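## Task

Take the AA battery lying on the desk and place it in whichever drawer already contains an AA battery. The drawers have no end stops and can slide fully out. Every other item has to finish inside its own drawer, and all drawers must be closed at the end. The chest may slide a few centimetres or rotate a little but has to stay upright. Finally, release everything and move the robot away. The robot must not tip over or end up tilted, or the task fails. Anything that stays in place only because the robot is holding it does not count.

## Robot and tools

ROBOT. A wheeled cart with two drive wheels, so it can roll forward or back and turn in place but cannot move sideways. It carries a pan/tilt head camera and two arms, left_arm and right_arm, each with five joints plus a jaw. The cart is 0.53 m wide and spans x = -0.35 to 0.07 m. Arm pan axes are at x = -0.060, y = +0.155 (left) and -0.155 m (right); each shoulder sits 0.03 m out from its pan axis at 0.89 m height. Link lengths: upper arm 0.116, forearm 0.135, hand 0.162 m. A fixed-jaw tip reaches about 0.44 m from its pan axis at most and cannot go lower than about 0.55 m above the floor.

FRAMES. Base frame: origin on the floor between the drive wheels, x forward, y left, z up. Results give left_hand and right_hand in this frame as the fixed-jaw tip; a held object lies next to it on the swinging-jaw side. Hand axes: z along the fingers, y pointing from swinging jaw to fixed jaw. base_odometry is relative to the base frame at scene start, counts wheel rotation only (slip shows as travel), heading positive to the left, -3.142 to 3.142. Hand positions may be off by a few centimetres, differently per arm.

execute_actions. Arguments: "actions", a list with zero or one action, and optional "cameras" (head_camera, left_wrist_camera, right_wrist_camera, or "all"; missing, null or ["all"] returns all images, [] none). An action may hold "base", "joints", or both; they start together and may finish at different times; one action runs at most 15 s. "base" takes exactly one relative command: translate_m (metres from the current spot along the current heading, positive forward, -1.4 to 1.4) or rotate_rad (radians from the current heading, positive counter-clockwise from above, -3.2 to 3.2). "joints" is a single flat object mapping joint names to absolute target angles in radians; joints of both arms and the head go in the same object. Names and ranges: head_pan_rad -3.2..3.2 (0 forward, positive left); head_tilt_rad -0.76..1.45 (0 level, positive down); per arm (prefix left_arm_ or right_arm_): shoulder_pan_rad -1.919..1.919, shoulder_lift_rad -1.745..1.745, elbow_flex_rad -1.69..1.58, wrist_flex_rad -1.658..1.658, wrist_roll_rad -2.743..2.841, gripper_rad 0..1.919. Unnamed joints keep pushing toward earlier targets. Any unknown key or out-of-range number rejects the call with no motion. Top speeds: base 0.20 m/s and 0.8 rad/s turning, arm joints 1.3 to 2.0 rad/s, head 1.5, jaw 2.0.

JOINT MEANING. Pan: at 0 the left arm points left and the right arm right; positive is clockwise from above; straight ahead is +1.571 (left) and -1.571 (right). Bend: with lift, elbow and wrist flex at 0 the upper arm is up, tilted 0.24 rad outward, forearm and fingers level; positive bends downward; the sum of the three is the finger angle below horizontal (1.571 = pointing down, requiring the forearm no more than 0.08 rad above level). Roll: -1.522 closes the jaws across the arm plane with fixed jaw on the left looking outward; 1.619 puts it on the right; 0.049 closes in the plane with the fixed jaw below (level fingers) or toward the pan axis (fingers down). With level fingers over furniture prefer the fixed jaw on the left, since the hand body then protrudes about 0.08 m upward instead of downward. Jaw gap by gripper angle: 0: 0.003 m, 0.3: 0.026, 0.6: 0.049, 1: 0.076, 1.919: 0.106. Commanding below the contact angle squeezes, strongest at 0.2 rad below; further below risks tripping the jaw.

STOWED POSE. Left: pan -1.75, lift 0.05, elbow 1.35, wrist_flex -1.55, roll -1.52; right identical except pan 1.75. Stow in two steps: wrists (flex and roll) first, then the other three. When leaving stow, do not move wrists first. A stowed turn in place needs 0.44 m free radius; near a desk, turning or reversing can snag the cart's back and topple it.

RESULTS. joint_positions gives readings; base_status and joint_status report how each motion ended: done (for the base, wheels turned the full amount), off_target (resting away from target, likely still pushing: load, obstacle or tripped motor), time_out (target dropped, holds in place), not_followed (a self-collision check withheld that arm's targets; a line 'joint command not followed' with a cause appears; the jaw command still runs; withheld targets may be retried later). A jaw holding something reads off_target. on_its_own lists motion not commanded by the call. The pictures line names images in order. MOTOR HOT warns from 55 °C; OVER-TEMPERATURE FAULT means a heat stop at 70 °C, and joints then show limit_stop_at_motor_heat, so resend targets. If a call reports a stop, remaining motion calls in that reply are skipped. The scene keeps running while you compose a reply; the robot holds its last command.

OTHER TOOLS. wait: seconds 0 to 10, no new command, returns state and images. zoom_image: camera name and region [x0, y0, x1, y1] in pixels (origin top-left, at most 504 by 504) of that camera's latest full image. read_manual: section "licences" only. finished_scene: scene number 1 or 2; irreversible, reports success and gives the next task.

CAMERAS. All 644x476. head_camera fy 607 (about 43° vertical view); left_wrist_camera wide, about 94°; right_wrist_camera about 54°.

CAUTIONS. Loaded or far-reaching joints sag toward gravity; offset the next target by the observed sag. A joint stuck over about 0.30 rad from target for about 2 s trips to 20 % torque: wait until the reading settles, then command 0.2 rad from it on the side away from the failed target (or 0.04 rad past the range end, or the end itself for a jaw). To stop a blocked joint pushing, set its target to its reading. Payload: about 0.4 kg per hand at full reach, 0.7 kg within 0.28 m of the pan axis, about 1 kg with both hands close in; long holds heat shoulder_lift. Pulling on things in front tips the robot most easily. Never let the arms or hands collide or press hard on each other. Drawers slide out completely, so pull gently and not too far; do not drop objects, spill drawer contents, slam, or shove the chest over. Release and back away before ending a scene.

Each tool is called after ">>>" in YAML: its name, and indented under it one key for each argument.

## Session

>>> execute_actions:
  actions: []

Scene clock: 0.00 s.
base_odometry: x=+0.000 y=+0.000 heading=+0.000 (m, m, rad; odometry frame)
base_status: not commanded
joint_positions: head_pan_rad=-0.029 head_tilt_rad=+0.013 left_arm_shoulder_pan_rad=-1.722 left_arm_shoulder_lift_rad=+0.057 left_arm_elbow_flex_rad=+1.365 left_arm_wrist_flex_rad=-1.587 left_arm_wrist_roll_rad=-1.554 left_arm_gripper_rad=+1.920 right_arm_shoulder_pan_rad=+1.720 right_arm_shoulder_lift_rad=+0.015 right_arm_elbow_flex_rad=+1.382 right_arm_wrist_flex_rad=-1.601 right_arm_wrist_roll_rad=-1.519 right_arm_gripper_rad=+1.920
joint_status: not commanded
left_hand: x=-0.3043 y=+0.1099 z=+0.8986 quat_wxyz=(-0.070, -0.645, -0.039, +0.760) (m; base frame)
right_hand: x=-0.3042 y=-0.1260 z=+0.9066 quat_wxyz=(-0.059, +0.629, -0.046, -0.773) (m; base frame)
pictures: head_camera, left_wrist_camera, right_wrist_camera
Images, in order (width x height): head_camera 644x476, left_wrist_camera 644x476, right_wrist_camera 644x476.

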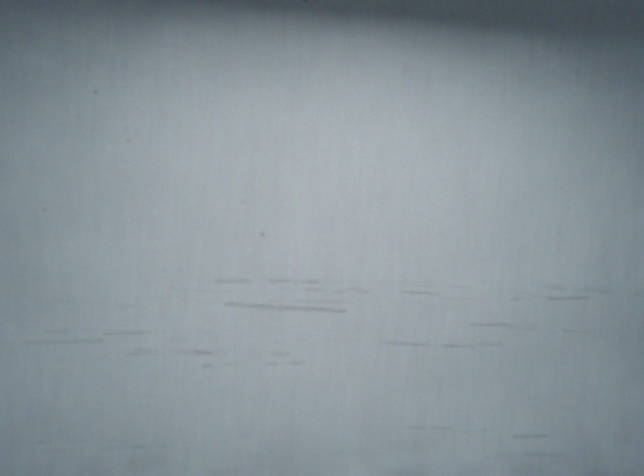

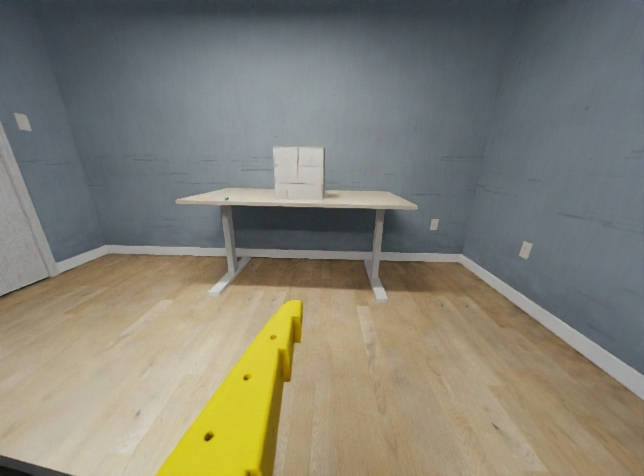

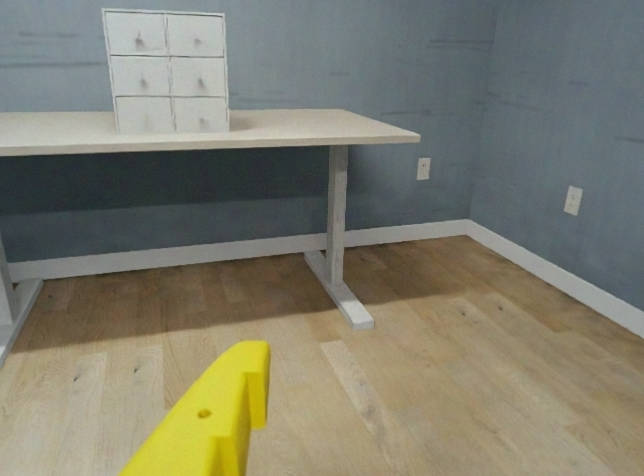

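>>> execute_actions:
  actions:
    - {"base":{"rotate_rad":-3.0},"joints":{"head_tilt_rad":0.4,"head_pan_rad":0,"left_arm_shoulder_pan_rad":1.3,"right_arm_shoulder_pan_rad":-1.3,"left_arm_shoulder_lift_rad":0.3,"right_arm_shoulder_lift_rad":0.3,"left_arm_elbow_flex_rad":0.54,"right_arm_elbow_flex_rad":0.5,"left_arm_gripper_rad":0.45,"right_arm_gripper_rad":0.45}}
  cameras: ["head_camera"]

Scene clock: 5.83 s.
base_odometry: x=-0.001 y=+0.000 heading=-2.999 (m, m, rad; odometry frame)
base_status: done
joint_positions: head_pan_rad=-0.010 head_tilt_rad=+0.393 left_arm_shoulder_pan_rad=+1.295 left_arm_shoulder_lift_rad=+0.307 left_arm_elbow_flex_rad=+0.567 left_arm_wrist_flex_rad=-1.587 left_arm_wrist_roll_rad=-1.554 left_arm_gripper_rad=+0.456 right_arm_shoulder_pan_rad=-1.292 right_arm_shoulder_lift_rad=+0.314 right_arm_elbow_flex_rad=+0.529 right_arm_wrist_flex_rad=-1.601 right_arm_wrist_roll_rad=-1.519 right_arm_gripper_rad=+0.457
joint_status: all done
left_hand: x=+0.2295 y=+0.2450 z=+0.9978 quat_wxyz=(+0.899, -0.051, +0.413, +0.139) (m; base frame)
right_hand: x=+0.2326 y=-0.2306 z=+1.0054 quat_wxyz=(+0.910, +0.054, +0.391, -0.129) (m; base frame)
pictures: head_camera
Images, in order (width x height): head_camera 644x476.

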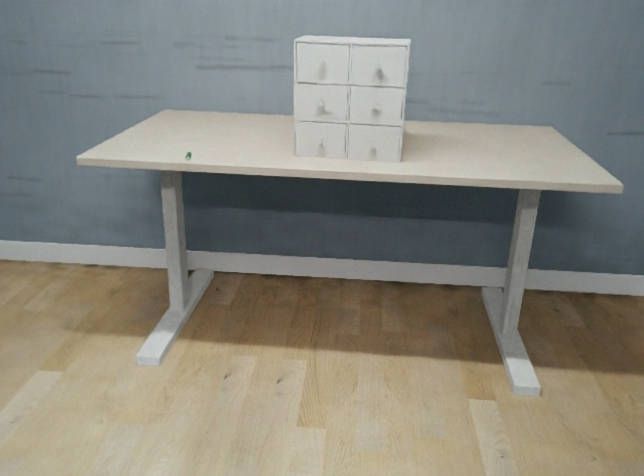

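>>> execute_actions:
  actions:
    - {"base":{"translate_m":0.85},"joints":{"head_tilt_rad":0.5,"left_arm_wrist_flex_rad":-0.99,"right_arm_wrist_flex_rad":-1.01,"left_arm_wrist_roll_rad":-1.52}}
  cameras: ["head_camera"]

Scene clock: 12.83 s.
base_odometry: x=-0.842 y=-0.119 heading=-3.000 (m, m, rad; odometry frame)
base_status: done
joint_positions: head_pan_rad=-0.010 head_tilt_rad=+0.494 left_arm_shoulder_pan_rad=+1.295 left_arm_shoulder_lift_rad=+0.308 left_arm_elbow_flex_rad=+0.567 left_arm_wrist_flex_rad=-0.994 left_arm_wrist_roll_rad=-1.529 left_arm_gripper_rad=+0.456 right_arm_shoulder_pan_rad=-1.292 right_arm_shoulder_lift_rad=+0.316 right_arm_elbow_flex_rad=+0.529 right_arm_wrist_flex_rad=-1.012 right_arm_wrist_roll_rad=-1.519 right_arm_gripper_rad=+0.457
joint_status: all done
left_hand: x=+0.2661 y=+0.2553 z=+0.9114 quat_wxyz=(+0.740, -0.089, +0.658, +0.105) (m; base frame)
right_hand: x=+0.2726 y=-0.2420 z=+0.9215 quat_wxyz=(+0.756, +0.088, +0.639, -0.107) (m; base frame)
pictures: head_camera
Images, in order (width x height): head_camera 644x476.

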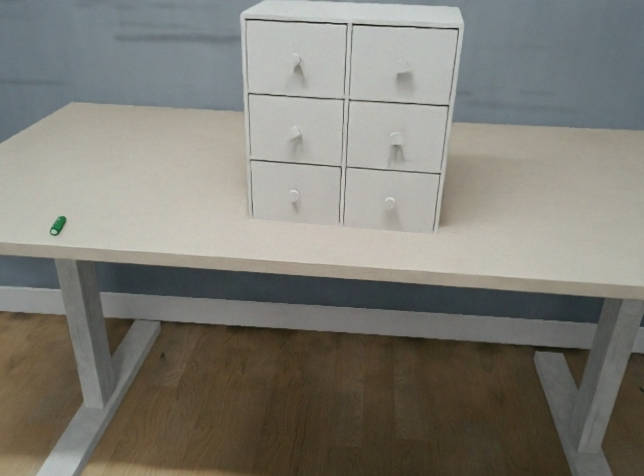

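>>> execute_actions:
  actions:
    - {"base":{"rotate_rad":0.17},"joints":{"left_arm_shoulder_pan_rad":1.8,"right_arm_shoulder_pan_rad":-1.86,"left_arm_shoulder_lift_rad":0.2,"right_arm_shoulder_lift_rad":0.26,"right_arm_elbow_flex_rad":0.455,"left_arm_wrist_flex_rad":-0.765,"right_arm_wrist_flex_rad":-0.838}}
  cameras: []

>>> execute_actions:
  actions:
    - {"base":{"translate_m":0.42}}
  cameras: []

>>> execute_actions:
  actions:
    - {"base":{"rotate_rad":-0.335},"joints":{"head_tilt_rad":0.65}}

Scene clock: 18.20 s.
base_odometry: x=-0.843 y=-0.120 heading=-2.830 (m, m, rad; odometry frame)
base_status: done
joint_positions: head_pan_rad=-0.010 head_tilt_rad=+0.494 left_arm_shoulder_pan_rad=+1.795 left_arm_shoulder_lift_rad=+0.248 left_arm_elbow_flex_rad=+0.567 left_arm_wrist_flex_rad=-0.769 left_arm_wrist_roll_rad=-1.529 left_arm_gripper_rad=+0.456 right_arm_shoulder_pan_rad=-1.852 right_arm_shoulder_lift_rad=+0.309 right_arm_elbow_flex_rad=+0.487 right_arm_wrist_flex_rad=-0.841 right_arm_wrist_roll_rad=-1.519 right_arm_gripper_rad=+0.457
joint_status: all done
left_hand: x=+0.2750 y=+0.0865 z=+0.8939 quat_wxyz=(+0.686, +0.083, +0.719, -0.075) (m; base frame)
right_hand: x=+0.2738 y=-0.0504 z=+0.9066 quat_wxyz=(+0.715, -0.098, +0.684, +0.100) (m; base frame)
pictures: none
No camera images: the call's "cameras" was empty. Leave "cameras" out to get every camera's image.

Scene clock: 21.07 s.
base_odometry: x=-1.242 y=-0.249 heading=-2.829 (m, m, rad; odometry frame)
base_status: done
joint_positions: head_pan_rad=-0.010 head_tilt_rad=+0.494 left_arm_shoulder_pan_rad=+1.795 left_arm_shoulder_lift_rad=+0.248 left_arm_elbow_flex_rad=+0.567 left_arm_wrist_flex_rad=-0.769 left_arm_wrist_roll_rad=-1.529 left_arm_gripper_rad=+0.456 right_arm_shoulder_pan_rad=-1.854 right_arm_shoulder_lift_rad=+0.309 right_arm_elbow_flex_rad=+0.487 right_arm_wrist_flex_rad=-0.841 right_arm_wrist_roll_rad=-1.519 right_arm_gripper_rad=+0.457
joint_status: not commanded
left_hand: x=+0.2750 y=+0.0865 z=+0.8939 quat_wxyz=(+0.686, +0.083, +0.719, -0.075) (m; base frame)
right_hand: x=+0.2737 y=-0.0499 z=+0.9066 quat_wxyz=(+0.715, -0.099, +0.684, +0.101) (m; base frame)
pictures: none
No camera images: the call's "cameras" was empty. Leave "cameras" out to get every camera's image.

Scene clock: 22.20 s.
base_odometry: x=-1.242 y=-0.249 heading=+3.120 (m, m, rad; odometry frame)
base_status: done
joint_positions: head_pan_rad=-0.010 head_tilt_rad=+0.644 left_arm_shoulder_pan_rad=+1.795 left_arm_shoulder_lift_rad=+0.248 left_arm_elbow_flex_rad=+0.567 left_arm_wrist_flex_rad=-0.769 left_arm_wrist_roll_rad=-1.529 left_arm_gripper_rad=+0.456 right_arm_shoulder_pan_rad=-1.854 right_arm_shoulder_lift_rad=+0.309 right_arm_elbow_flex_rad=+0.487 right_arm_wrist_flex_rad=-0.841 right_arm_wrist_roll_rad=-1.519 right_arm_gripper_rad=+0.457
joint_status: all done
left_hand: x=+0.2750 y=+0.0865 z=+0.8939 quat_wxyz=(+0.686, +0.083, +0.719, -0.075) (m; base frame)
right_hand: x=+0.2737 y=-0.0499 z=+0.9066 quat_wxyz=(+0.715, -0.099, +0.684, +0.101) (m; base frame)
pictures: head_camera, left_wrist_camera, right_wrist_camera
Images, in order (width x height): head_camera 644x476, left_wrist_camera 644x476, right_wrist_camera 644x476.

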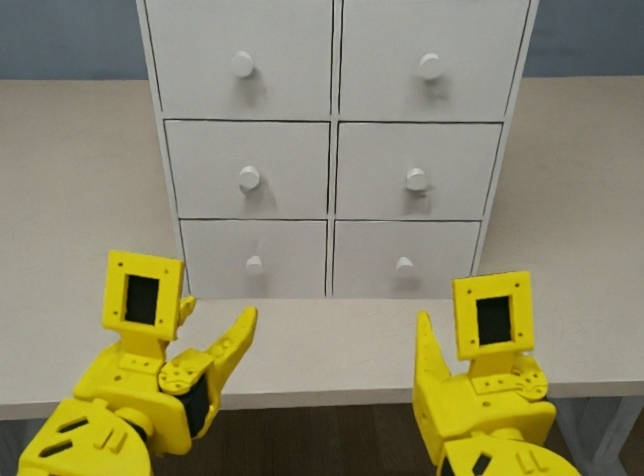

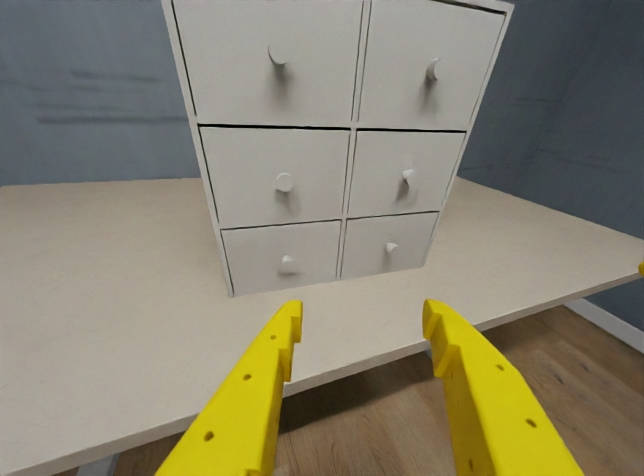

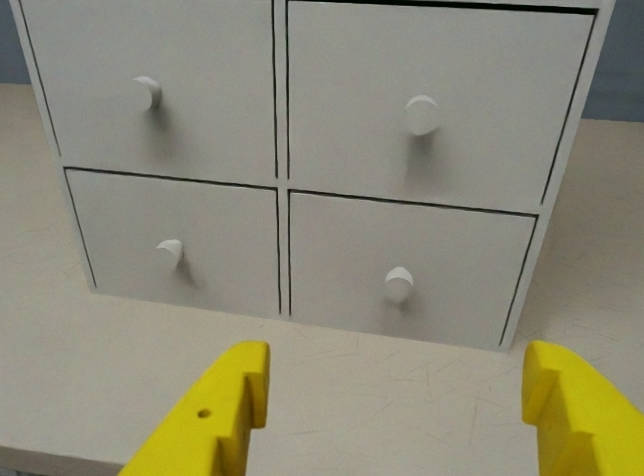

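>>> execute_actions:
  actions:
    - {"base":{"translate_m":0.125},"joints":{"right_arm_shoulder_pan_rad":-1.88}}

Scene clock: 24.97 s.
base_odometry: x=-1.367 y=-0.246 heading=+3.118 (m, m, rad; odometry frame)
base_status: done
joint_positions: head_pan_rad=-0.010 head_tilt_rad=+0.644 left_arm_shoulder_pan_rad=+1.795 left_arm_shoulder_lift_rad=+0.248 left_arm_elbow_flex_rad=+0.567 left_arm_wrist_flex_rad=-0.769 left_arm_wrist_roll_rad=-1.529 left_arm_gripper_rad=+0.456 right_arm_shoulder_pan_rad=-1.872 right_arm_shoulder_lift_rad=+0.309 right_arm_elbow_flex_rad=+0.487 right_arm_wrist_flex_rad=-0.841 right_arm_wrist_roll_rad=-1.519 right_arm_gripper_rad=+0.457
joint_status: all done
left_hand: x=+0.2750 y=+0.0865 z=+0.8939 quat_wxyz=(+0.686, +0.083, +0.719, -0.075) (m; base frame)
right_hand: x=+0.2717 y=-0.0438 z=+0.9066 quat_wxyz=(+0.714, -0.105, +0.683, +0.107) (m; base frame)
pictures: head_camera, left_wrist_camera, right_wrist_camera
Images, in order (width x height): head_camera 644x476, left_wrist_camera 644x476, right_wrist_camera 644x476.

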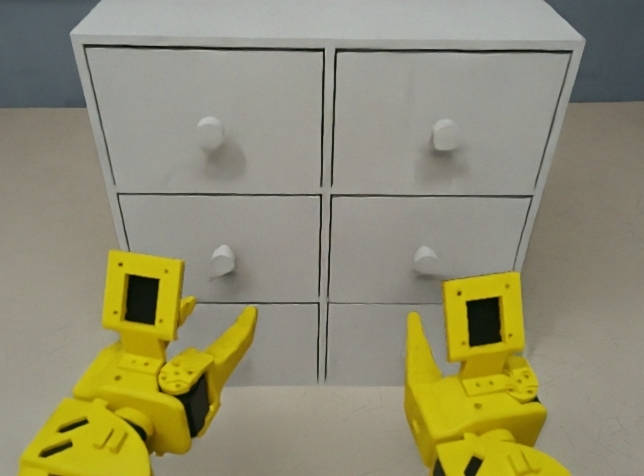

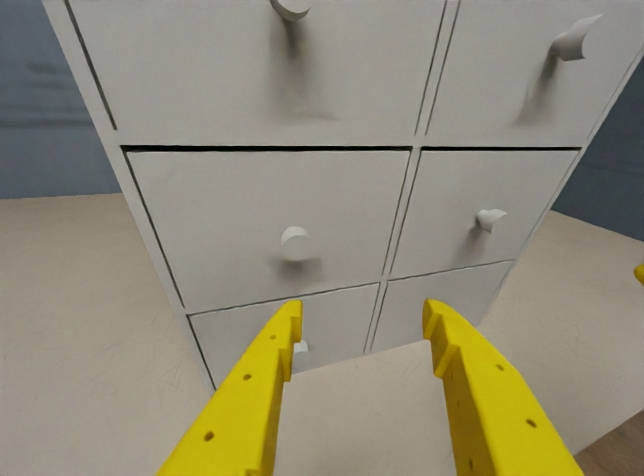

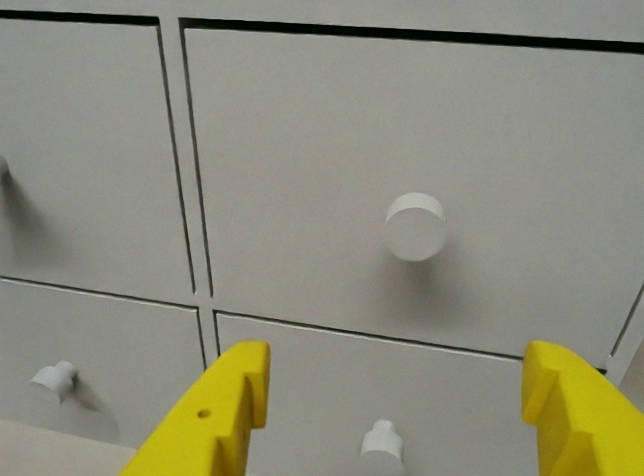

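>>> execute_actions:
  actions:
    - {"base":{"translate_m":0.035},"joints":{"left_arm_shoulder_pan_rad":1.76,"left_arm_shoulder_lift_rad":0.275,"right_arm_shoulder_lift_rad":0.36,"right_arm_elbow_flex_rad":0.415}}

Scene clock: 27.57 s.
base_odometry: x=-1.403 y=-0.245 heading=+3.117 (m, m, rad; odometry frame)
base_status: done
joint_positions: head_pan_rad=-0.010 head_tilt_rad=+0.644 left_arm_shoulder_pan_rad=+1.766 left_arm_shoulder_lift_rad=+0.282 left_arm_elbow_flex_rad=+0.567 left_arm_wrist_flex_rad=-0.767 left_arm_wrist_roll_rad=-1.529 left_arm_gripper_rad=+0.456 right_arm_shoulder_pan_rad=-1.874 right_arm_shoulder_lift_rad=+0.377 right_arm_elbow_flex_rad=+0.448 right_arm_wrist_flex_rad=-0.841 right_arm_wrist_roll_rad=-1.519 right_arm_gripper_rad=+0.457
joint_status: all done
left_hand: x=+0.2766 y=+0.0964 z=+0.8832 quat_wxyz=(+0.675, +0.074, +0.732, -0.064) (m; base frame)
right_hand: x=+0.2754 y=-0.0421 z=+0.8952 quat_wxyz=(+0.705, -0.107, +0.693, +0.106) (m; base frame)
pictures: head_camera, left_wrist_camera, right_wrist_camera
Images, in order (width x height): head_camera 644x476, left_wrist_camera 644x476, right_wrist_camera 644x476.

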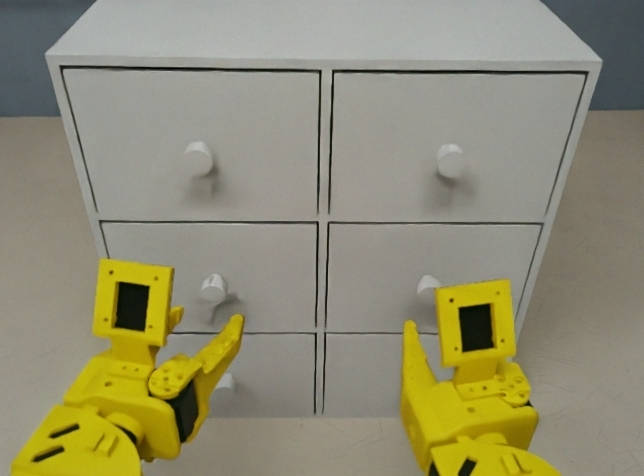

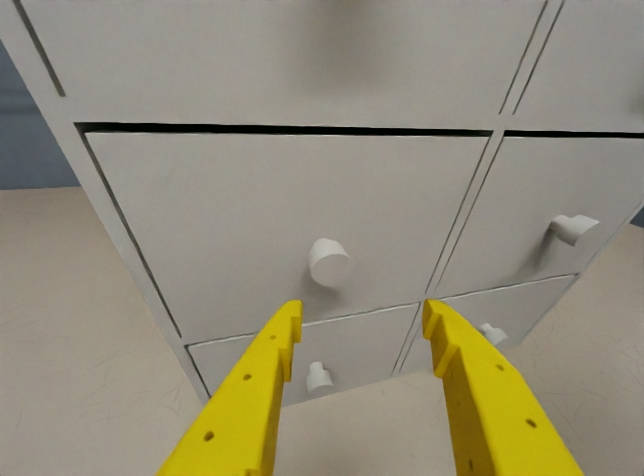

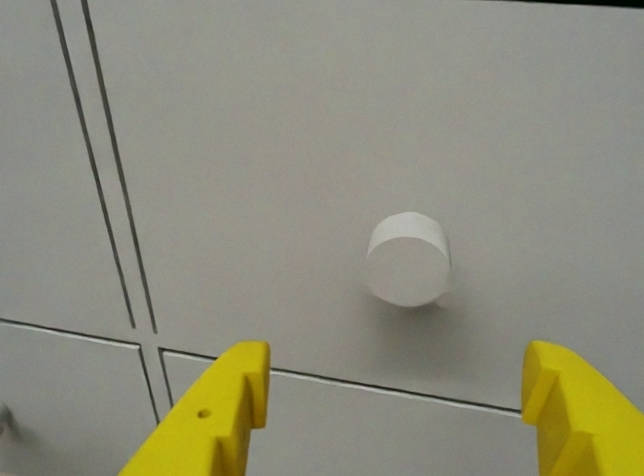

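>>> execute_actions:
  actions:
    - {"base":{"translate_m":0.027},"joints":{"left_arm_wrist_flex_rad":-0.745,"right_arm_shoulder_pan_rad":-1.855}}
  cameras: ["left_wrist_camera","right_wrist_camera"]

Scene clock: 29.63 s.
base_odometry: x=-1.431 y=-0.245 heading=+3.117 (m, m, rad; odometry frame)
base_status: done
joint_positions: head_pan_rad=-0.010 head_tilt_rad=+0.644 left_arm_shoulder_pan_rad=+1.766 left_arm_shoulder_lift_rad=+0.284 left_arm_elbow_flex_rad=+0.567 left_arm_wrist_flex_rad=-0.749 left_arm_wrist_roll_rad=-1.529 left_arm_gripper_rad=+0.456 right_arm_shoulder_pan_rad=-1.862 right_arm_shoulder_lift_rad=+0.377 right_arm_elbow_flex_rad=+0.446 right_arm_wrist_flex_rad=-0.841 right_arm_wrist_roll_rad=-1.519 right_arm_gripper_rad=+0.457
joint_status: all done
left_hand: x=+0.2763 y=+0.0964 z=+0.8798 quat_wxyz=(+0.667, +0.075, +0.738, -0.063) (m; base frame)
right_hand: x=+0.2769 y=-0.0461 z=+0.8956 quat_wxyz=(+0.706, -0.103, +0.693, +0.102) (m; base frame)
pictures: left_wrist_camera, right_wrist_camera
Images, in order (width x height): left_wrist_camera 644x476, right_wrist_camera 644x476.

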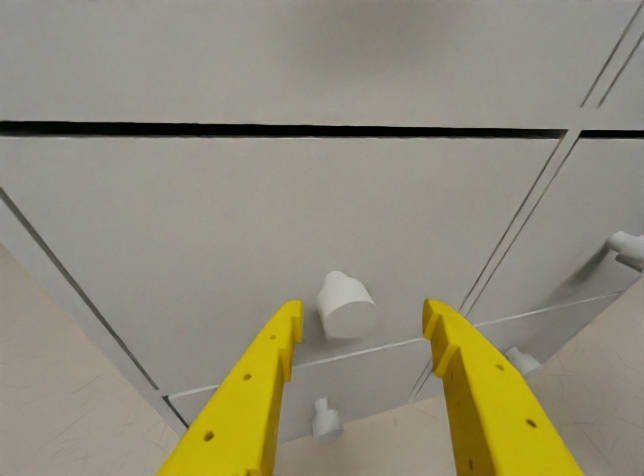

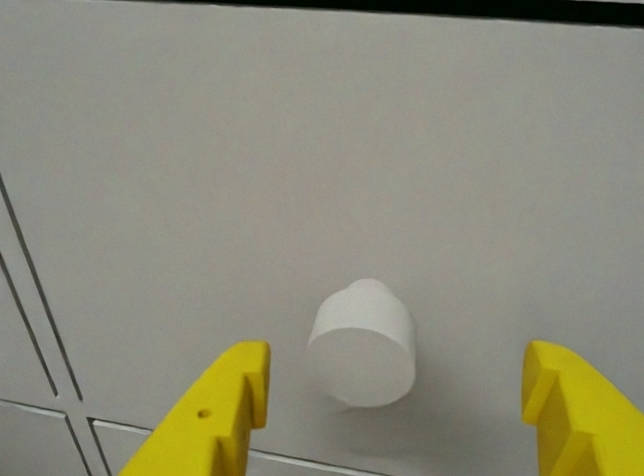

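>>> execute_actions:
  actions:
    - {"base":{"translate_m":0.008},"joints":{"left_arm_shoulder_pan_rad":1.79,"right_arm_elbow_flex_rad":0.375,"right_arm_wrist_flex_rad":-0.765,"left_arm_gripper_rad":0.35,"right_arm_gripper_rad":0.35}}
  cameras: ["left_wrist_camera","right_wrist_camera"]

>>> execute_actions:
  actions:
    - {"joints":{"left_arm_gripper_rad":0.03,"right_arm_gripper_rad":0.03}}
  cameras: ["left_wrist_camera","right_wrist_camera"]

Scene clock: 31.87 s.
base_odometry: x=-1.439 y=-0.244 heading=+3.116 (m, m, rad; odometry frame)
base_status: done
joint_positions: head_pan_rad=-0.010 head_tilt_rad=+0.644 left_arm_shoulder_pan_rad=+1.783 left_arm_shoulder_lift_rad=+0.284 left_arm_elbow_flex_rad=+0.567 left_arm_wrist_flex_rad=-0.749 left_arm_wrist_roll_rad=-1.529 left_arm_gripper_rad=+0.356 right_arm_shoulder_pan_rad=-1.862 right_arm_shoulder_lift_rad=+0.377 right_arm_elbow_flex_rad=+0.409 right_arm_wrist_flex_rad=-0.767 right_arm_wrist_roll_rad=-1.519 right_arm_gripper_rad=+0.357
joint_status: all done
left_hand: x=+0.2753 y=+0.0907 z=+0.8798 quat_wxyz=(+0.667, +0.081, +0.738, -0.069) (m; base frame)
right_hand: x=+0.2801 y=-0.0452 z=+0.8932 quat_wxyz=(+0.693, -0.105, +0.706, +0.100) (m; base frame)
pictures: left_wrist_camera, right_wrist_camera
Images, in order (width x height): left_wrist_camera 644x476, right_wrist_camera 644x476.

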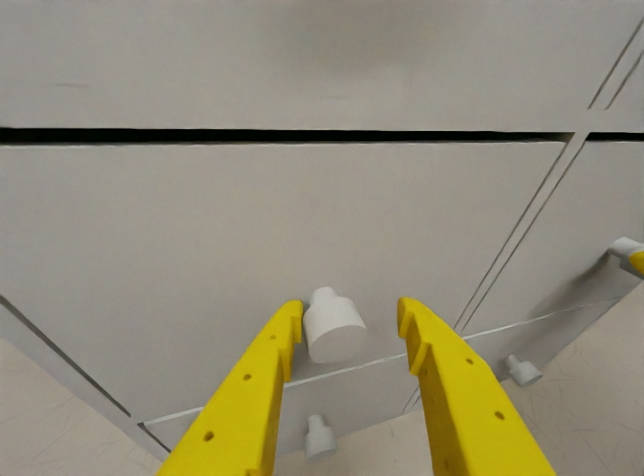

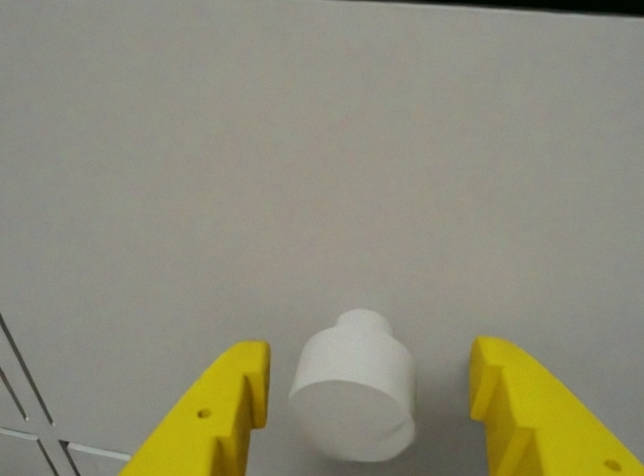

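Scene clock: 32.67 s.
base_odometry: x=-1.439 y=-0.244 heading=+3.116 (m, m, rad; odometry frame)
base_status: not commanded
joint_positions: head_pan_rad=-0.010 head_tilt_rad=+0.645 left_arm_shoulder_pan_rad=+1.784 left_arm_shoulder_lift_rad=+0.284 left_arm_elbow_flex_rad=+0.567 left_arm_wrist_flex_rad=-0.749 left_arm_wrist_roll_rad=-1.528 left_arm_gripper_rad=+0.166 right_arm_shoulder_pan_rad=-1.849 right_arm_shoulder_lift_rad=+0.371 right_arm_elbow_flex_rad=+0.388 right_arm_wrist_flex_rad=-0.767 right_arm_wrist_roll_rad=-1.519 right_arm_gripper_rad=+0.040
joint_status: left_arm_gripper_rad off_target (ended at +0.166, target +0.030); the others done
left_hand: x=+0.2752 y=+0.0902 z=+0.8798 quat_wxyz=(+0.667, +0.081, +0.738, -0.070) (m; base frame)
right_hand: x=+0.2833 y=-0.0488 z=+0.9008 quat_wxyz=(+0.703, -0.099, +0.697, +0.097) (m; base frame)
pictures: left_wrist_camera, right_wrist_camera
Images, in order (width x height): left_wrist_camera 644x476, right_wrist_camera 644x476.

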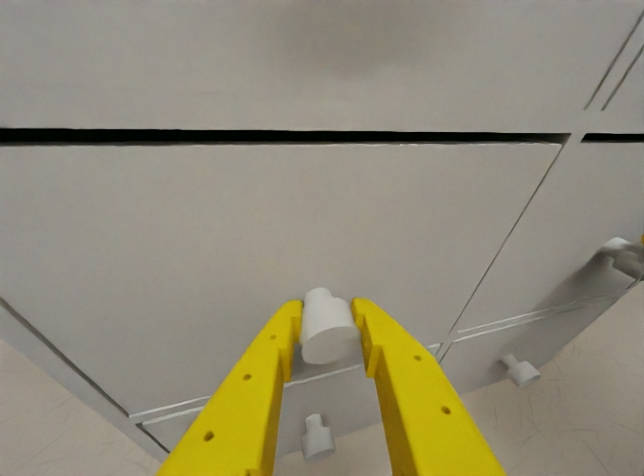

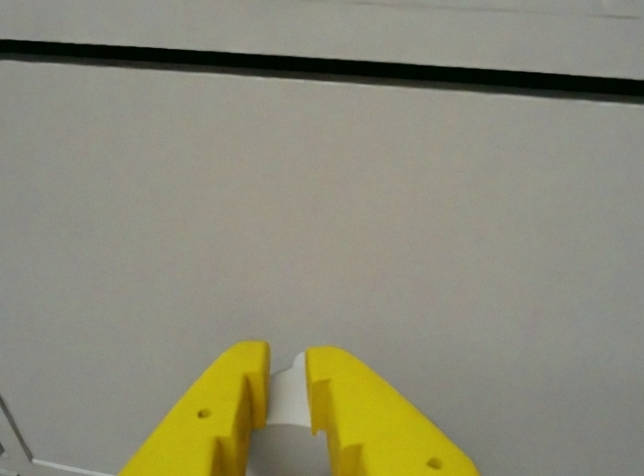

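Right is too high; lower it.

>>> execute_actions:
  actions:
    - {"joints":{"right_arm_gripper_rad":0.35,"right_arm_shoulder_pan_rad":-1.87}}
  cameras: []

>>> execute_actions:
  actions:
    - {"joints":{"right_arm_elbow_flex_rad":0.425}}
  cameras: ["right_wrist_camera"]

>>> execute_actions:
  actions:
    - {"joints":{"right_arm_gripper_rad":0.03,"right_arm_shoulder_pan_rad":-1.845}}
  cameras: ["right_wrist_camera"]

Scene clock: 35.10 s.
base_odometry: x=-1.439 y=-0.244 heading=+3.116 (m, m, rad; odometry frame)
base_status: not commanded
joint_positions: head_pan_rad=-0.010 head_tilt_rad=+0.645 left_arm_shoulder_pan_rad=+1.784 left_arm_shoulder_lift_rad=+0.284 left_arm_elbow_flex_rad=+0.567 left_arm_wrist_flex_rad=-0.749 left_arm_wrist_roll_rad=-1.528 left_arm_gripper_rad=+0.166 right_arm_shoulder_pan_rad=-1.862 right_arm_shoulder_lift_rad=+0.377 right_arm_elbow_flex_rad=+0.388 right_arm_wrist_flex_rad=-0.767 right_arm_wrist_roll_rad=-1.519 right_arm_gripper_rad=+0.342
joint_status: all done
left_hand: x=+0.2752 y=+0.0902 z=+0.8798 quat_wxyz=(+0.667, +0.081, +0.738, -0.070) (m; base frame)
right_hand: x=+0.2820 y=-0.0446 z=+0.8988 quat_wxyz=(+0.701, -0.103, +0.699, +0.101) (m; base frame)
pictures: none
No camera images: the call's "cameras" was empty. Leave "cameras" out to get every camera's image.

Scene clock: 35.67 s.
base_odometry: x=-1.439 y=-0.244 heading=+3.116 (m, m, rad; odometry frame)
base_status: not commanded
joint_positions: head_pan_rad=-0.010 head_tilt_rad=+0.645 left_arm_shoulder_pan_rad=+1.784 left_arm_shoulder_lift_rad=+0.284 left_arm_elbow_flex_rad=+0.567 left_arm_wrist_flex_rad=-0.749 left_arm_wrist_roll_rad=-1.528 left_arm_gripper_rad=+0.166 right_arm_shoulder_pan_rad=-1.862 right_arm_shoulder_lift_rad=+0.377 right_arm_elbow_flex_rad=+0.431 right_arm_wrist_flex_rad=-0.767 right_arm_wrist_roll_rad=-1.519 right_arm_gripper_rad=+0.343
joint_status: all done
left_hand: x=+0.2752 y=+0.0902 z=+0.8798 quat_wxyz=(+0.667, +0.081, +0.738, -0.070) (m; base frame)
right_hand: x=+0.2781 y=-0.0458 z=+0.8877 quat_wxyz=(+0.685, -0.106, +0.714, +0.099) (m; base frame)
pictures: right_wrist_camera
Images, in order (width x height): right_wrist_camera 644x476.

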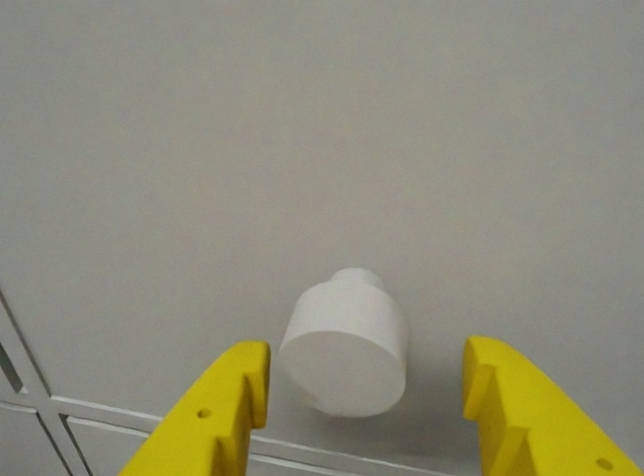

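Scene clock: 36.53 s.
base_odometry: x=-1.439 y=-0.245 heading=+3.116 (m, m, rad; odometry frame)
base_status: not commanded
joint_positions: head_pan_rad=-0.010 head_tilt_rad=+0.645 left_arm_shoulder_pan_rad=+1.789 left_arm_shoulder_lift_rad=+0.284 left_arm_elbow_flex_rad=+0.564 left_arm_wrist_flex_rad=-0.749 left_arm_wrist_roll_rad=-1.528 left_arm_gripper_rad=+0.165 right_arm_shoulder_pan_rad=-1.852 right_arm_shoulder_lift_rad=+0.380 right_arm_elbow_flex_rad=+0.448 right_arm_wrist_flex_rad=-0.765 right_arm_wrist_roll_rad=-1.519 right_arm_gripper_rad=+0.037
joint_status: all done
left_hand: x=+0.2752 y=+0.0886 z=+0.8805 quat_wxyz=(+0.668, +0.083, +0.737, -0.071) (m; base frame)
right_hand: x=+0.2774 y=-0.0494 z=+0.8821 quat_wxyz=(+0.678, -0.103, +0.721, +0.095) (m; base frame)
pictures: right_wrist_camera
Images, in order (width x height): right_wrist_camera 644x476.

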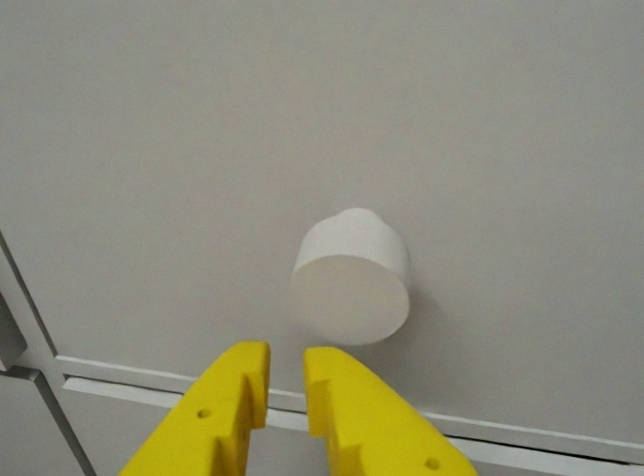

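>>> execute_actions:
  actions:
    - {"joints":{"right_arm_gripper_rad":0.4}}
  cameras: []

>>> execute_actions:
  actions:
    - {"joints":{"right_arm_shoulder_lift_rad":0.48,"right_arm_elbow_flex_rad":0.28,"right_arm_wrist_flex_rad":-0.867}}

Scene clock: 38.77 s.
base_odometry: x=-1.439 y=-0.245 heading=+3.116 (m, m, rad; odometry frame)
base_status: not commanded
joint_positions: head_pan_rad=-0.010 head_tilt_rad=+0.645 left_arm_shoulder_pan_rad=+1.789 left_arm_shoulder_lift_rad=+0.284 left_arm_elbow_flex_rad=+0.564 left_arm_wrist_flex_rad=-0.749 left_arm_wrist_roll_rad=-1.528 left_arm_gripper_rad=+0.165 right_arm_shoulder_pan_rad=-1.852 right_arm_shoulder_lift_rad=+0.380 right_arm_elbow_flex_rad=+0.448 right_arm_wrist_flex_rad=-0.765 right_arm_wrist_roll_rad=-1.519 right_arm_gripper_rad=+0.392
joint_status: all done
left_hand: x=+0.2752 y=+0.0886 z=+0.8805 quat_wxyz=(+0.668, +0.083, +0.737, -0.071) (m; base frame)
right_hand: x=+0.2774 y=-0.0494 z=+0.8821 quat_wxyz=(+0.678, -0.103, +0.721, +0.095) (m; base frame)
pictures: none
No camera images: the call's "cameras" was empty. Leave "cameras" out to get every camera's image.

Scene clock: 39.57 s.
base_odometry: x=-1.439 y=-0.245 heading=+3.116 (m, m, rad; odometry frame)
base_status: not commanded
joint_positions: head_pan_rad=-0.010 head_tilt_rad=+0.645 left_arm_shoulder_pan_rad=+1.789 left_arm_shoulder_lift_rad=+0.284 left_arm_elbow_flex_rad=+0.564 left_arm_wrist_flex_rad=-0.749 left_arm_wrist_roll_rad=-1.528 left_arm_gripper_rad=+0.165 right_arm_shoulder_pan_rad=-1.852 right_arm_shoulder_lift_rad=+0.498 right_arm_elbow_flex_rad=+0.313 right_arm_wrist_flex_rad=-0.851 right_arm_wrist_roll_rad=-1.519 right_arm_gripper_rad=+0.393
joint_status: all done
left_hand: x=+0.2752 y=+0.0886 z=+0.8805 quat_wxyz=(+0.668, +0.083, +0.737, -0.071) (m; base frame)
right_hand: x=+0.2894 y=-0.0459 z=+0.8916 quat_wxyz=(+0.714, -0.098, +0.686, +0.100) (m; base frame)
pictures: head_camera, left_wrist_camera, right_wrist_camera
Images, in order (width x height): head_camera 644x476, left_wrist_camera 644x476, right_wrist_camera 644x476.

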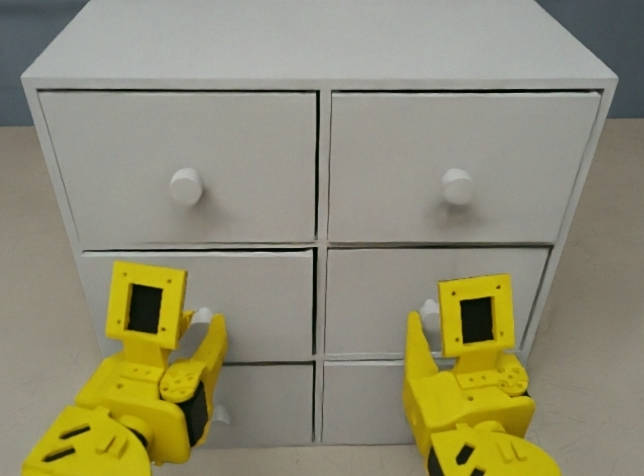

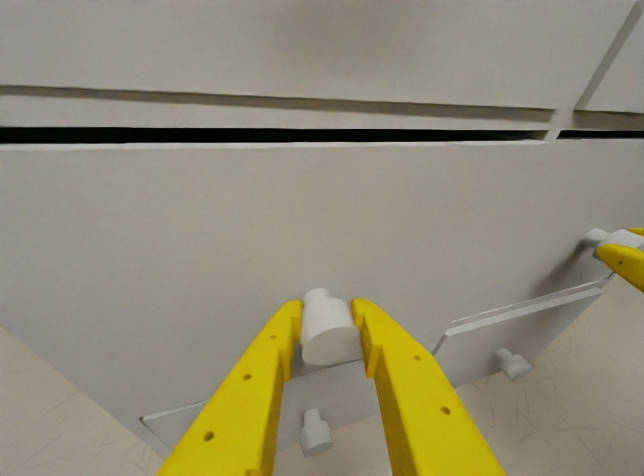

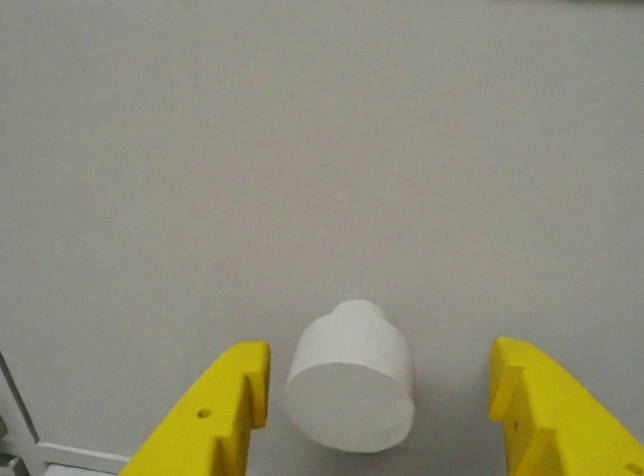

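>>> execute_actions:
  actions:
    - {"joints":{"right_arm_gripper_rad":0.08,"right_arm_shoulder_pan_rad":-1.835}}
  cameras: ["right_wrist_camera"]

Scene clock: 55.23 s.
base_odometry: x=-1.439 y=-0.245 heading=+3.116 (m, m, rad; odometry frame)
base_status: not commanded
joint_positions: head_pan_rad=-0.010 head_tilt_rad=+0.645 left_arm_shoulder_pan_rad=+1.789 left_arm_shoulder_lift_rad=+0.284 left_arm_elbow_flex_rad=+0.564 left_arm_wrist_flex_rad=-0.749 left_arm_wrist_roll_rad=-1.528 left_arm_gripper_rad=+0.165 right_arm_shoulder_pan_rad=-1.843 right_arm_shoulder_lift_rad=+0.500 right_arm_elbow_flex_rad=+0.313 right_arm_wrist_flex_rad=-0.851 right_arm_wrist_roll_rad=-1.519 right_arm_gripper_rad=+0.186
joint_status: right_arm_gripper_rad off_target (ended at +0.186, target +0.080); the others done
left_hand: x=+0.2752 y=+0.0886 z=+0.8805 quat_wxyz=(+0.668, +0.083, +0.737, -0.071) (m; base frame)
right_hand: x=+0.2903 y=-0.0491 z=+0.8911 quat_wxyz=(+0.714, -0.095, +0.687, +0.097) (m; base frame)
pictures: right_wrist_camera
Images, in order (width x height): right_wrist_camera 644x476.

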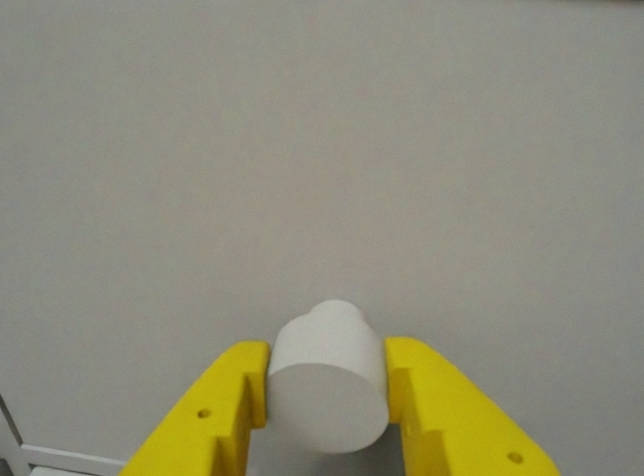

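>>> execute_actions:
  actions:
    - {"base":{"translate_m":-0.09},"joints":{"head_tilt_rad":0.55}}
  cameras: ["head_camera"]

Scene clock: 57.40 s.
base_odometry: x=-1.349 y=-0.247 heading=+3.116 (m, m, rad; odometry frame)
base_status: done
joint_positions: head_pan_rad=-0.010 head_tilt_rad=+0.564 left_arm_shoulder_pan_rad=+1.797 left_arm_shoulder_lift_rad=+0.288 left_arm_elbow_flex_rad=+0.555 left_arm_wrist_flex_rad=-0.747 left_arm_wrist_roll_rad=-1.528 left_arm_gripper_rad=+0.165 right_arm_shoulder_pan_rad=-1.835 right_arm_shoulder_lift_rad=+0.504 right_arm_elbow_flex_rad=+0.308 right_arm_wrist_flex_rad=-0.851 right_arm_wrist_roll_rad=-1.519 right_arm_gripper_rad=+0.185
joint_status: all done
left_hand: x=+0.2757 y=+0.0858 z=+0.8812 quat_wxyz=(+0.668, +0.085, +0.735, -0.074) (m; base frame)
right_hand: x=+0.2915 y=-0.0517 z=+0.8907 quat_wxyz=(+0.715, -0.093, +0.687, +0.094) (m; base frame)
pictures: head_camera
Images, in order (width x height): head_camera 644x476.

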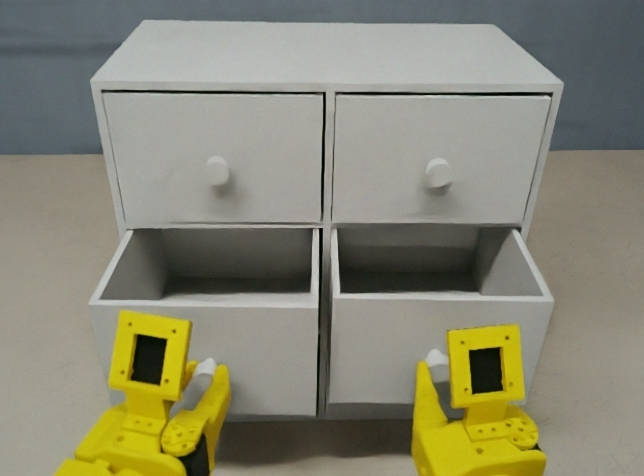

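>>> execute_actions:
  actions:
    - {"joints":{"left_arm_gripper_rad":0.45,"right_arm_gripper_rad":0.45,"right_arm_shoulder_pan_rad":-1.855,"left_arm_shoulder_pan_rad":1.775}}
  cameras: []

>>> execute_actions:
  actions:
    - {"base":{"translate_m":-0.055}}
  cameras: []

>>> execute_actions:
  actions:
    - {"joints":{"left_arm_shoulder_lift_rad":0.05,"right_arm_shoulder_lift_rad":0.07,"left_arm_elbow_flex_rad":-0.51,"right_arm_elbow_flex_rad":-0.51,"left_arm_wrist_flex_rad":0.94,"right_arm_wrist_flex_rad":0.85,"left_arm_gripper_rad":0.7,"right_arm_gripper_rad":0.9}}
  cameras: []

>>> execute_actions:
  actions:
    - {"base":{"translate_m":0.095}}

Scene clock: 59.97 s.
base_odometry: x=-1.349 y=-0.247 heading=+3.116 (m, m, rad; odometry frame)
base_status: not commanded
joint_positions: head_pan_rad=-0.010 head_tilt_rad=+0.564 left_arm_shoulder_pan_rad=+1.781 left_arm_shoulder_lift_rad=+0.288 left_arm_elbow_flex_rad=+0.555 left_arm_wrist_flex_rad=-0.747 left_arm_wrist_roll_rad=-1.528 left_arm_gripper_rad=+0.443 right_arm_shoulder_pan_rad=-1.846 right_arm_shoulder_lift_rad=+0.504 right_arm_elbow_flex_rad=+0.308 right_arm_wrist_flex_rad=-0.851 right_arm_wrist_roll_rad=-1.519 right_arm_gripper_rad=+0.442
joint_status: all done
left_hand: x=+0.2767 y=+0.0910 z=+0.8812 quat_wxyz=(+0.669, +0.080, +0.736, -0.069) (m; base frame)
right_hand: x=+0.2904 y=-0.0480 z=+0.8907 quat_wxyz=(+0.714, -0.096, +0.686, +0.098) (m; base frame)
pictures: none
No camera images: the call's "cameras" was empty. Leave "cameras" out to get every camera's image.

Scene clock: 60.97 s.
base_odometry: x=-1.294 y=-0.248 heading=+3.119 (m, m, rad; odometry frame)
base_status: done
joint_positions: head_pan_rad=-0.010 head_tilt_rad=+0.564 left_arm_shoulder_pan_rad=+1.780 left_arm_shoulder_lift_rad=+0.288 left_arm_elbow_flex_rad=+0.555 left_arm_wrist_flex_rad=-0.747 left_arm_wrist_roll_rad=-1.528 left_arm_gripper_rad=+0.444 right_arm_shoulder_pan_rad=-1.848 right_arm_shoulder_lift_rad=+0.504 right_arm_elbow_flex_rad=+0.308 right_arm_wrist_flex_rad=-0.851 right_arm_wrist_roll_rad=-1.519 right_arm_gripper_rad=+0.443
joint_status: not commanded
left_hand: x=+0.2768 y=+0.0915 z=+0.8812 quat_wxyz=(+0.669, +0.079, +0.736, -0.068) (m; base frame)
right_hand: x=+0.2902 y=-0.0474 z=+0.8907 quat_wxyz=(+0.714, -0.097, +0.686, +0.098) (m; base frame)
pictures: none
No camera images: the call's "cameras" was empty. Leave "cameras" out to get every camera's image.

Scene clock: 62.87 s.
base_odometry: x=-1.294 y=-0.248 heading=+3.119 (m, m, rad; odometry frame)
base_status: not commanded
joint_positions: head_pan_rad=-0.010 head_tilt_rad=+0.564 left_arm_shoulder_pan_rad=+1.780 left_arm_shoulder_lift_rad=+0.096 left_arm_elbow_flex_rad=-0.474 left_arm_wrist_flex_rad=+0.935 left_arm_wrist_roll_rad=-1.528 left_arm_gripper_rad=+0.694 right_arm_shoulder_pan_rad=-1.848 right_arm_shoulder_lift_rad=+0.115 right_arm_elbow_flex_rad=-0.471 right_arm_wrist_flex_rad=+0.848 right_arm_wrist_roll_rad=-1.519 right_arm_gripper_rad=+0.893
joint_status: all done
left_hand: x=+0.2632 y=+0.0944 z=+0.9729 quat_wxyz=(+0.483, +0.094, +0.869, -0.049) (m; base frame)
right_hand: x=+0.2621 y=-0.0554 z=+0.9786 quat_wxyz=(+0.509, -0.120, +0.850, +0.070) (m; base frame)
pictures: none
No camera images: the call's "cameras" was empty. Leave "cameras" out to get every camera's image.

Scene clock: 64.20 s.
base_odometry: x=-1.389 y=-0.246 heading=+3.117 (m, m, rad; odometry frame)
base_status: done
joint_positions: head_pan_rad=-0.010 head_tilt_rad=+0.564 left_arm_shoulder_pan_rad=+1.780 left_arm_shoulder_lift_rad=+0.096 left_arm_elbow_flex_rad=-0.476 left_arm_wrist_flex_rad=+0.935 left_arm_wrist_roll_rad=-1.528 left_arm_gripper_rad=+0.694 right_arm_shoulder_pan_rad=-1.848 right_arm_shoulder_lift_rad=+0.115 right_arm_elbow_flex_rad=-0.473 right_arm_wrist_flex_rad=+0.848 right_arm_wrist_roll_rad=-1.519 right_arm_gripper_rad=+0.893
joint_status: not commanded
left_hand: x=+0.2632 y=+0.0944 z=+0.9733 quat_wxyz=(+0.483, +0.094, +0.869, -0.049) (m; base frame)
right_hand: x=+0.2622 y=-0.0554 z=+0.9790 quat_wxyz=(+0.510, -0.120, +0.849, +0.070) (m; base frame)
pictures: head_camera, left_wrist_camera, right_wrist_camera
Images, in order (width x height): head_camera 644x476, left_wrist_camera 644x476, right_wrist_camera 644x476.

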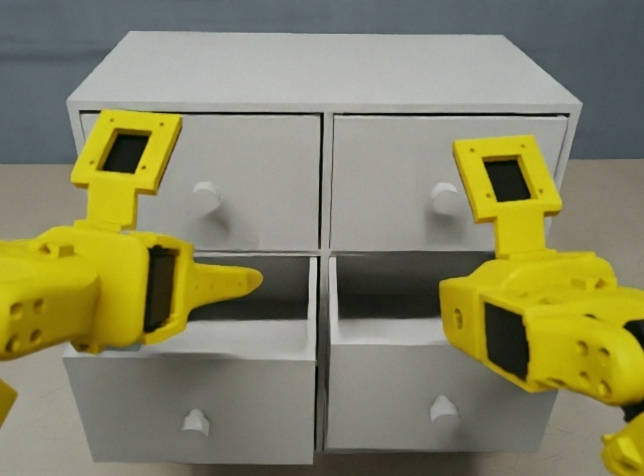

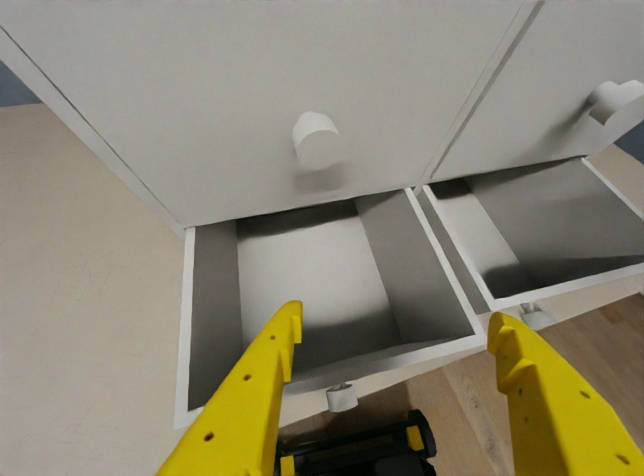

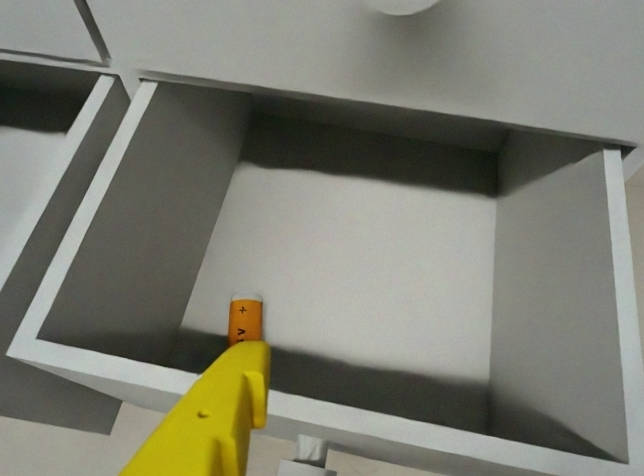

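>>> execute_actions:
  actions:
    - {"base":{"translate_m":0.015},"joints":{"right_arm_shoulder_pan_rad":-1.75,"left_arm_shoulder_pan_rad":1.6}}
  cameras: ["right_wrist_camera"]

Scene clock: 66.13 s.
base_odometry: x=-1.405 y=-0.245 heading=+3.117 (m, m, rad; odometry frame)
base_status: done
joint_positions: head_pan_rad=-0.010 head_tilt_rad=+0.564 left_arm_shoulder_pan_rad=+1.606 left_arm_shoulder_lift_rad=+0.095 left_arm_elbow_flex_rad=-0.476 left_arm_wrist_flex_rad=+0.935 left_arm_wrist_roll_rad=-1.528 left_arm_gripper_rad=+0.694 right_arm_shoulder_pan_rad=-1.757 right_arm_shoulder_lift_rad=+0.115 right_arm_elbow_flex_rad=-0.473 right_arm_wrist_flex_rad=+0.848 right_arm_wrist_roll_rad=-1.519 right_arm_gripper_rad=+0.893
joint_status: all done
left_hand: x=+0.2687 y=+0.1510 z=+0.9738 quat_wxyz=(+0.487, +0.018, +0.873, -0.007) (m; base frame)
right_hand: x=+0.2698 y=-0.0849 z=+0.9790 quat_wxyz=(+0.512, -0.081, +0.854, +0.047) (m; base frame)
pictures: right_wrist_camera
Images, in order (width x height): right_wrist_camera 644x476.

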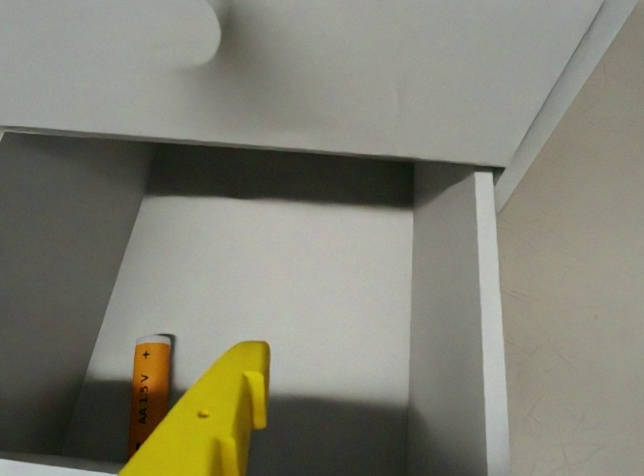

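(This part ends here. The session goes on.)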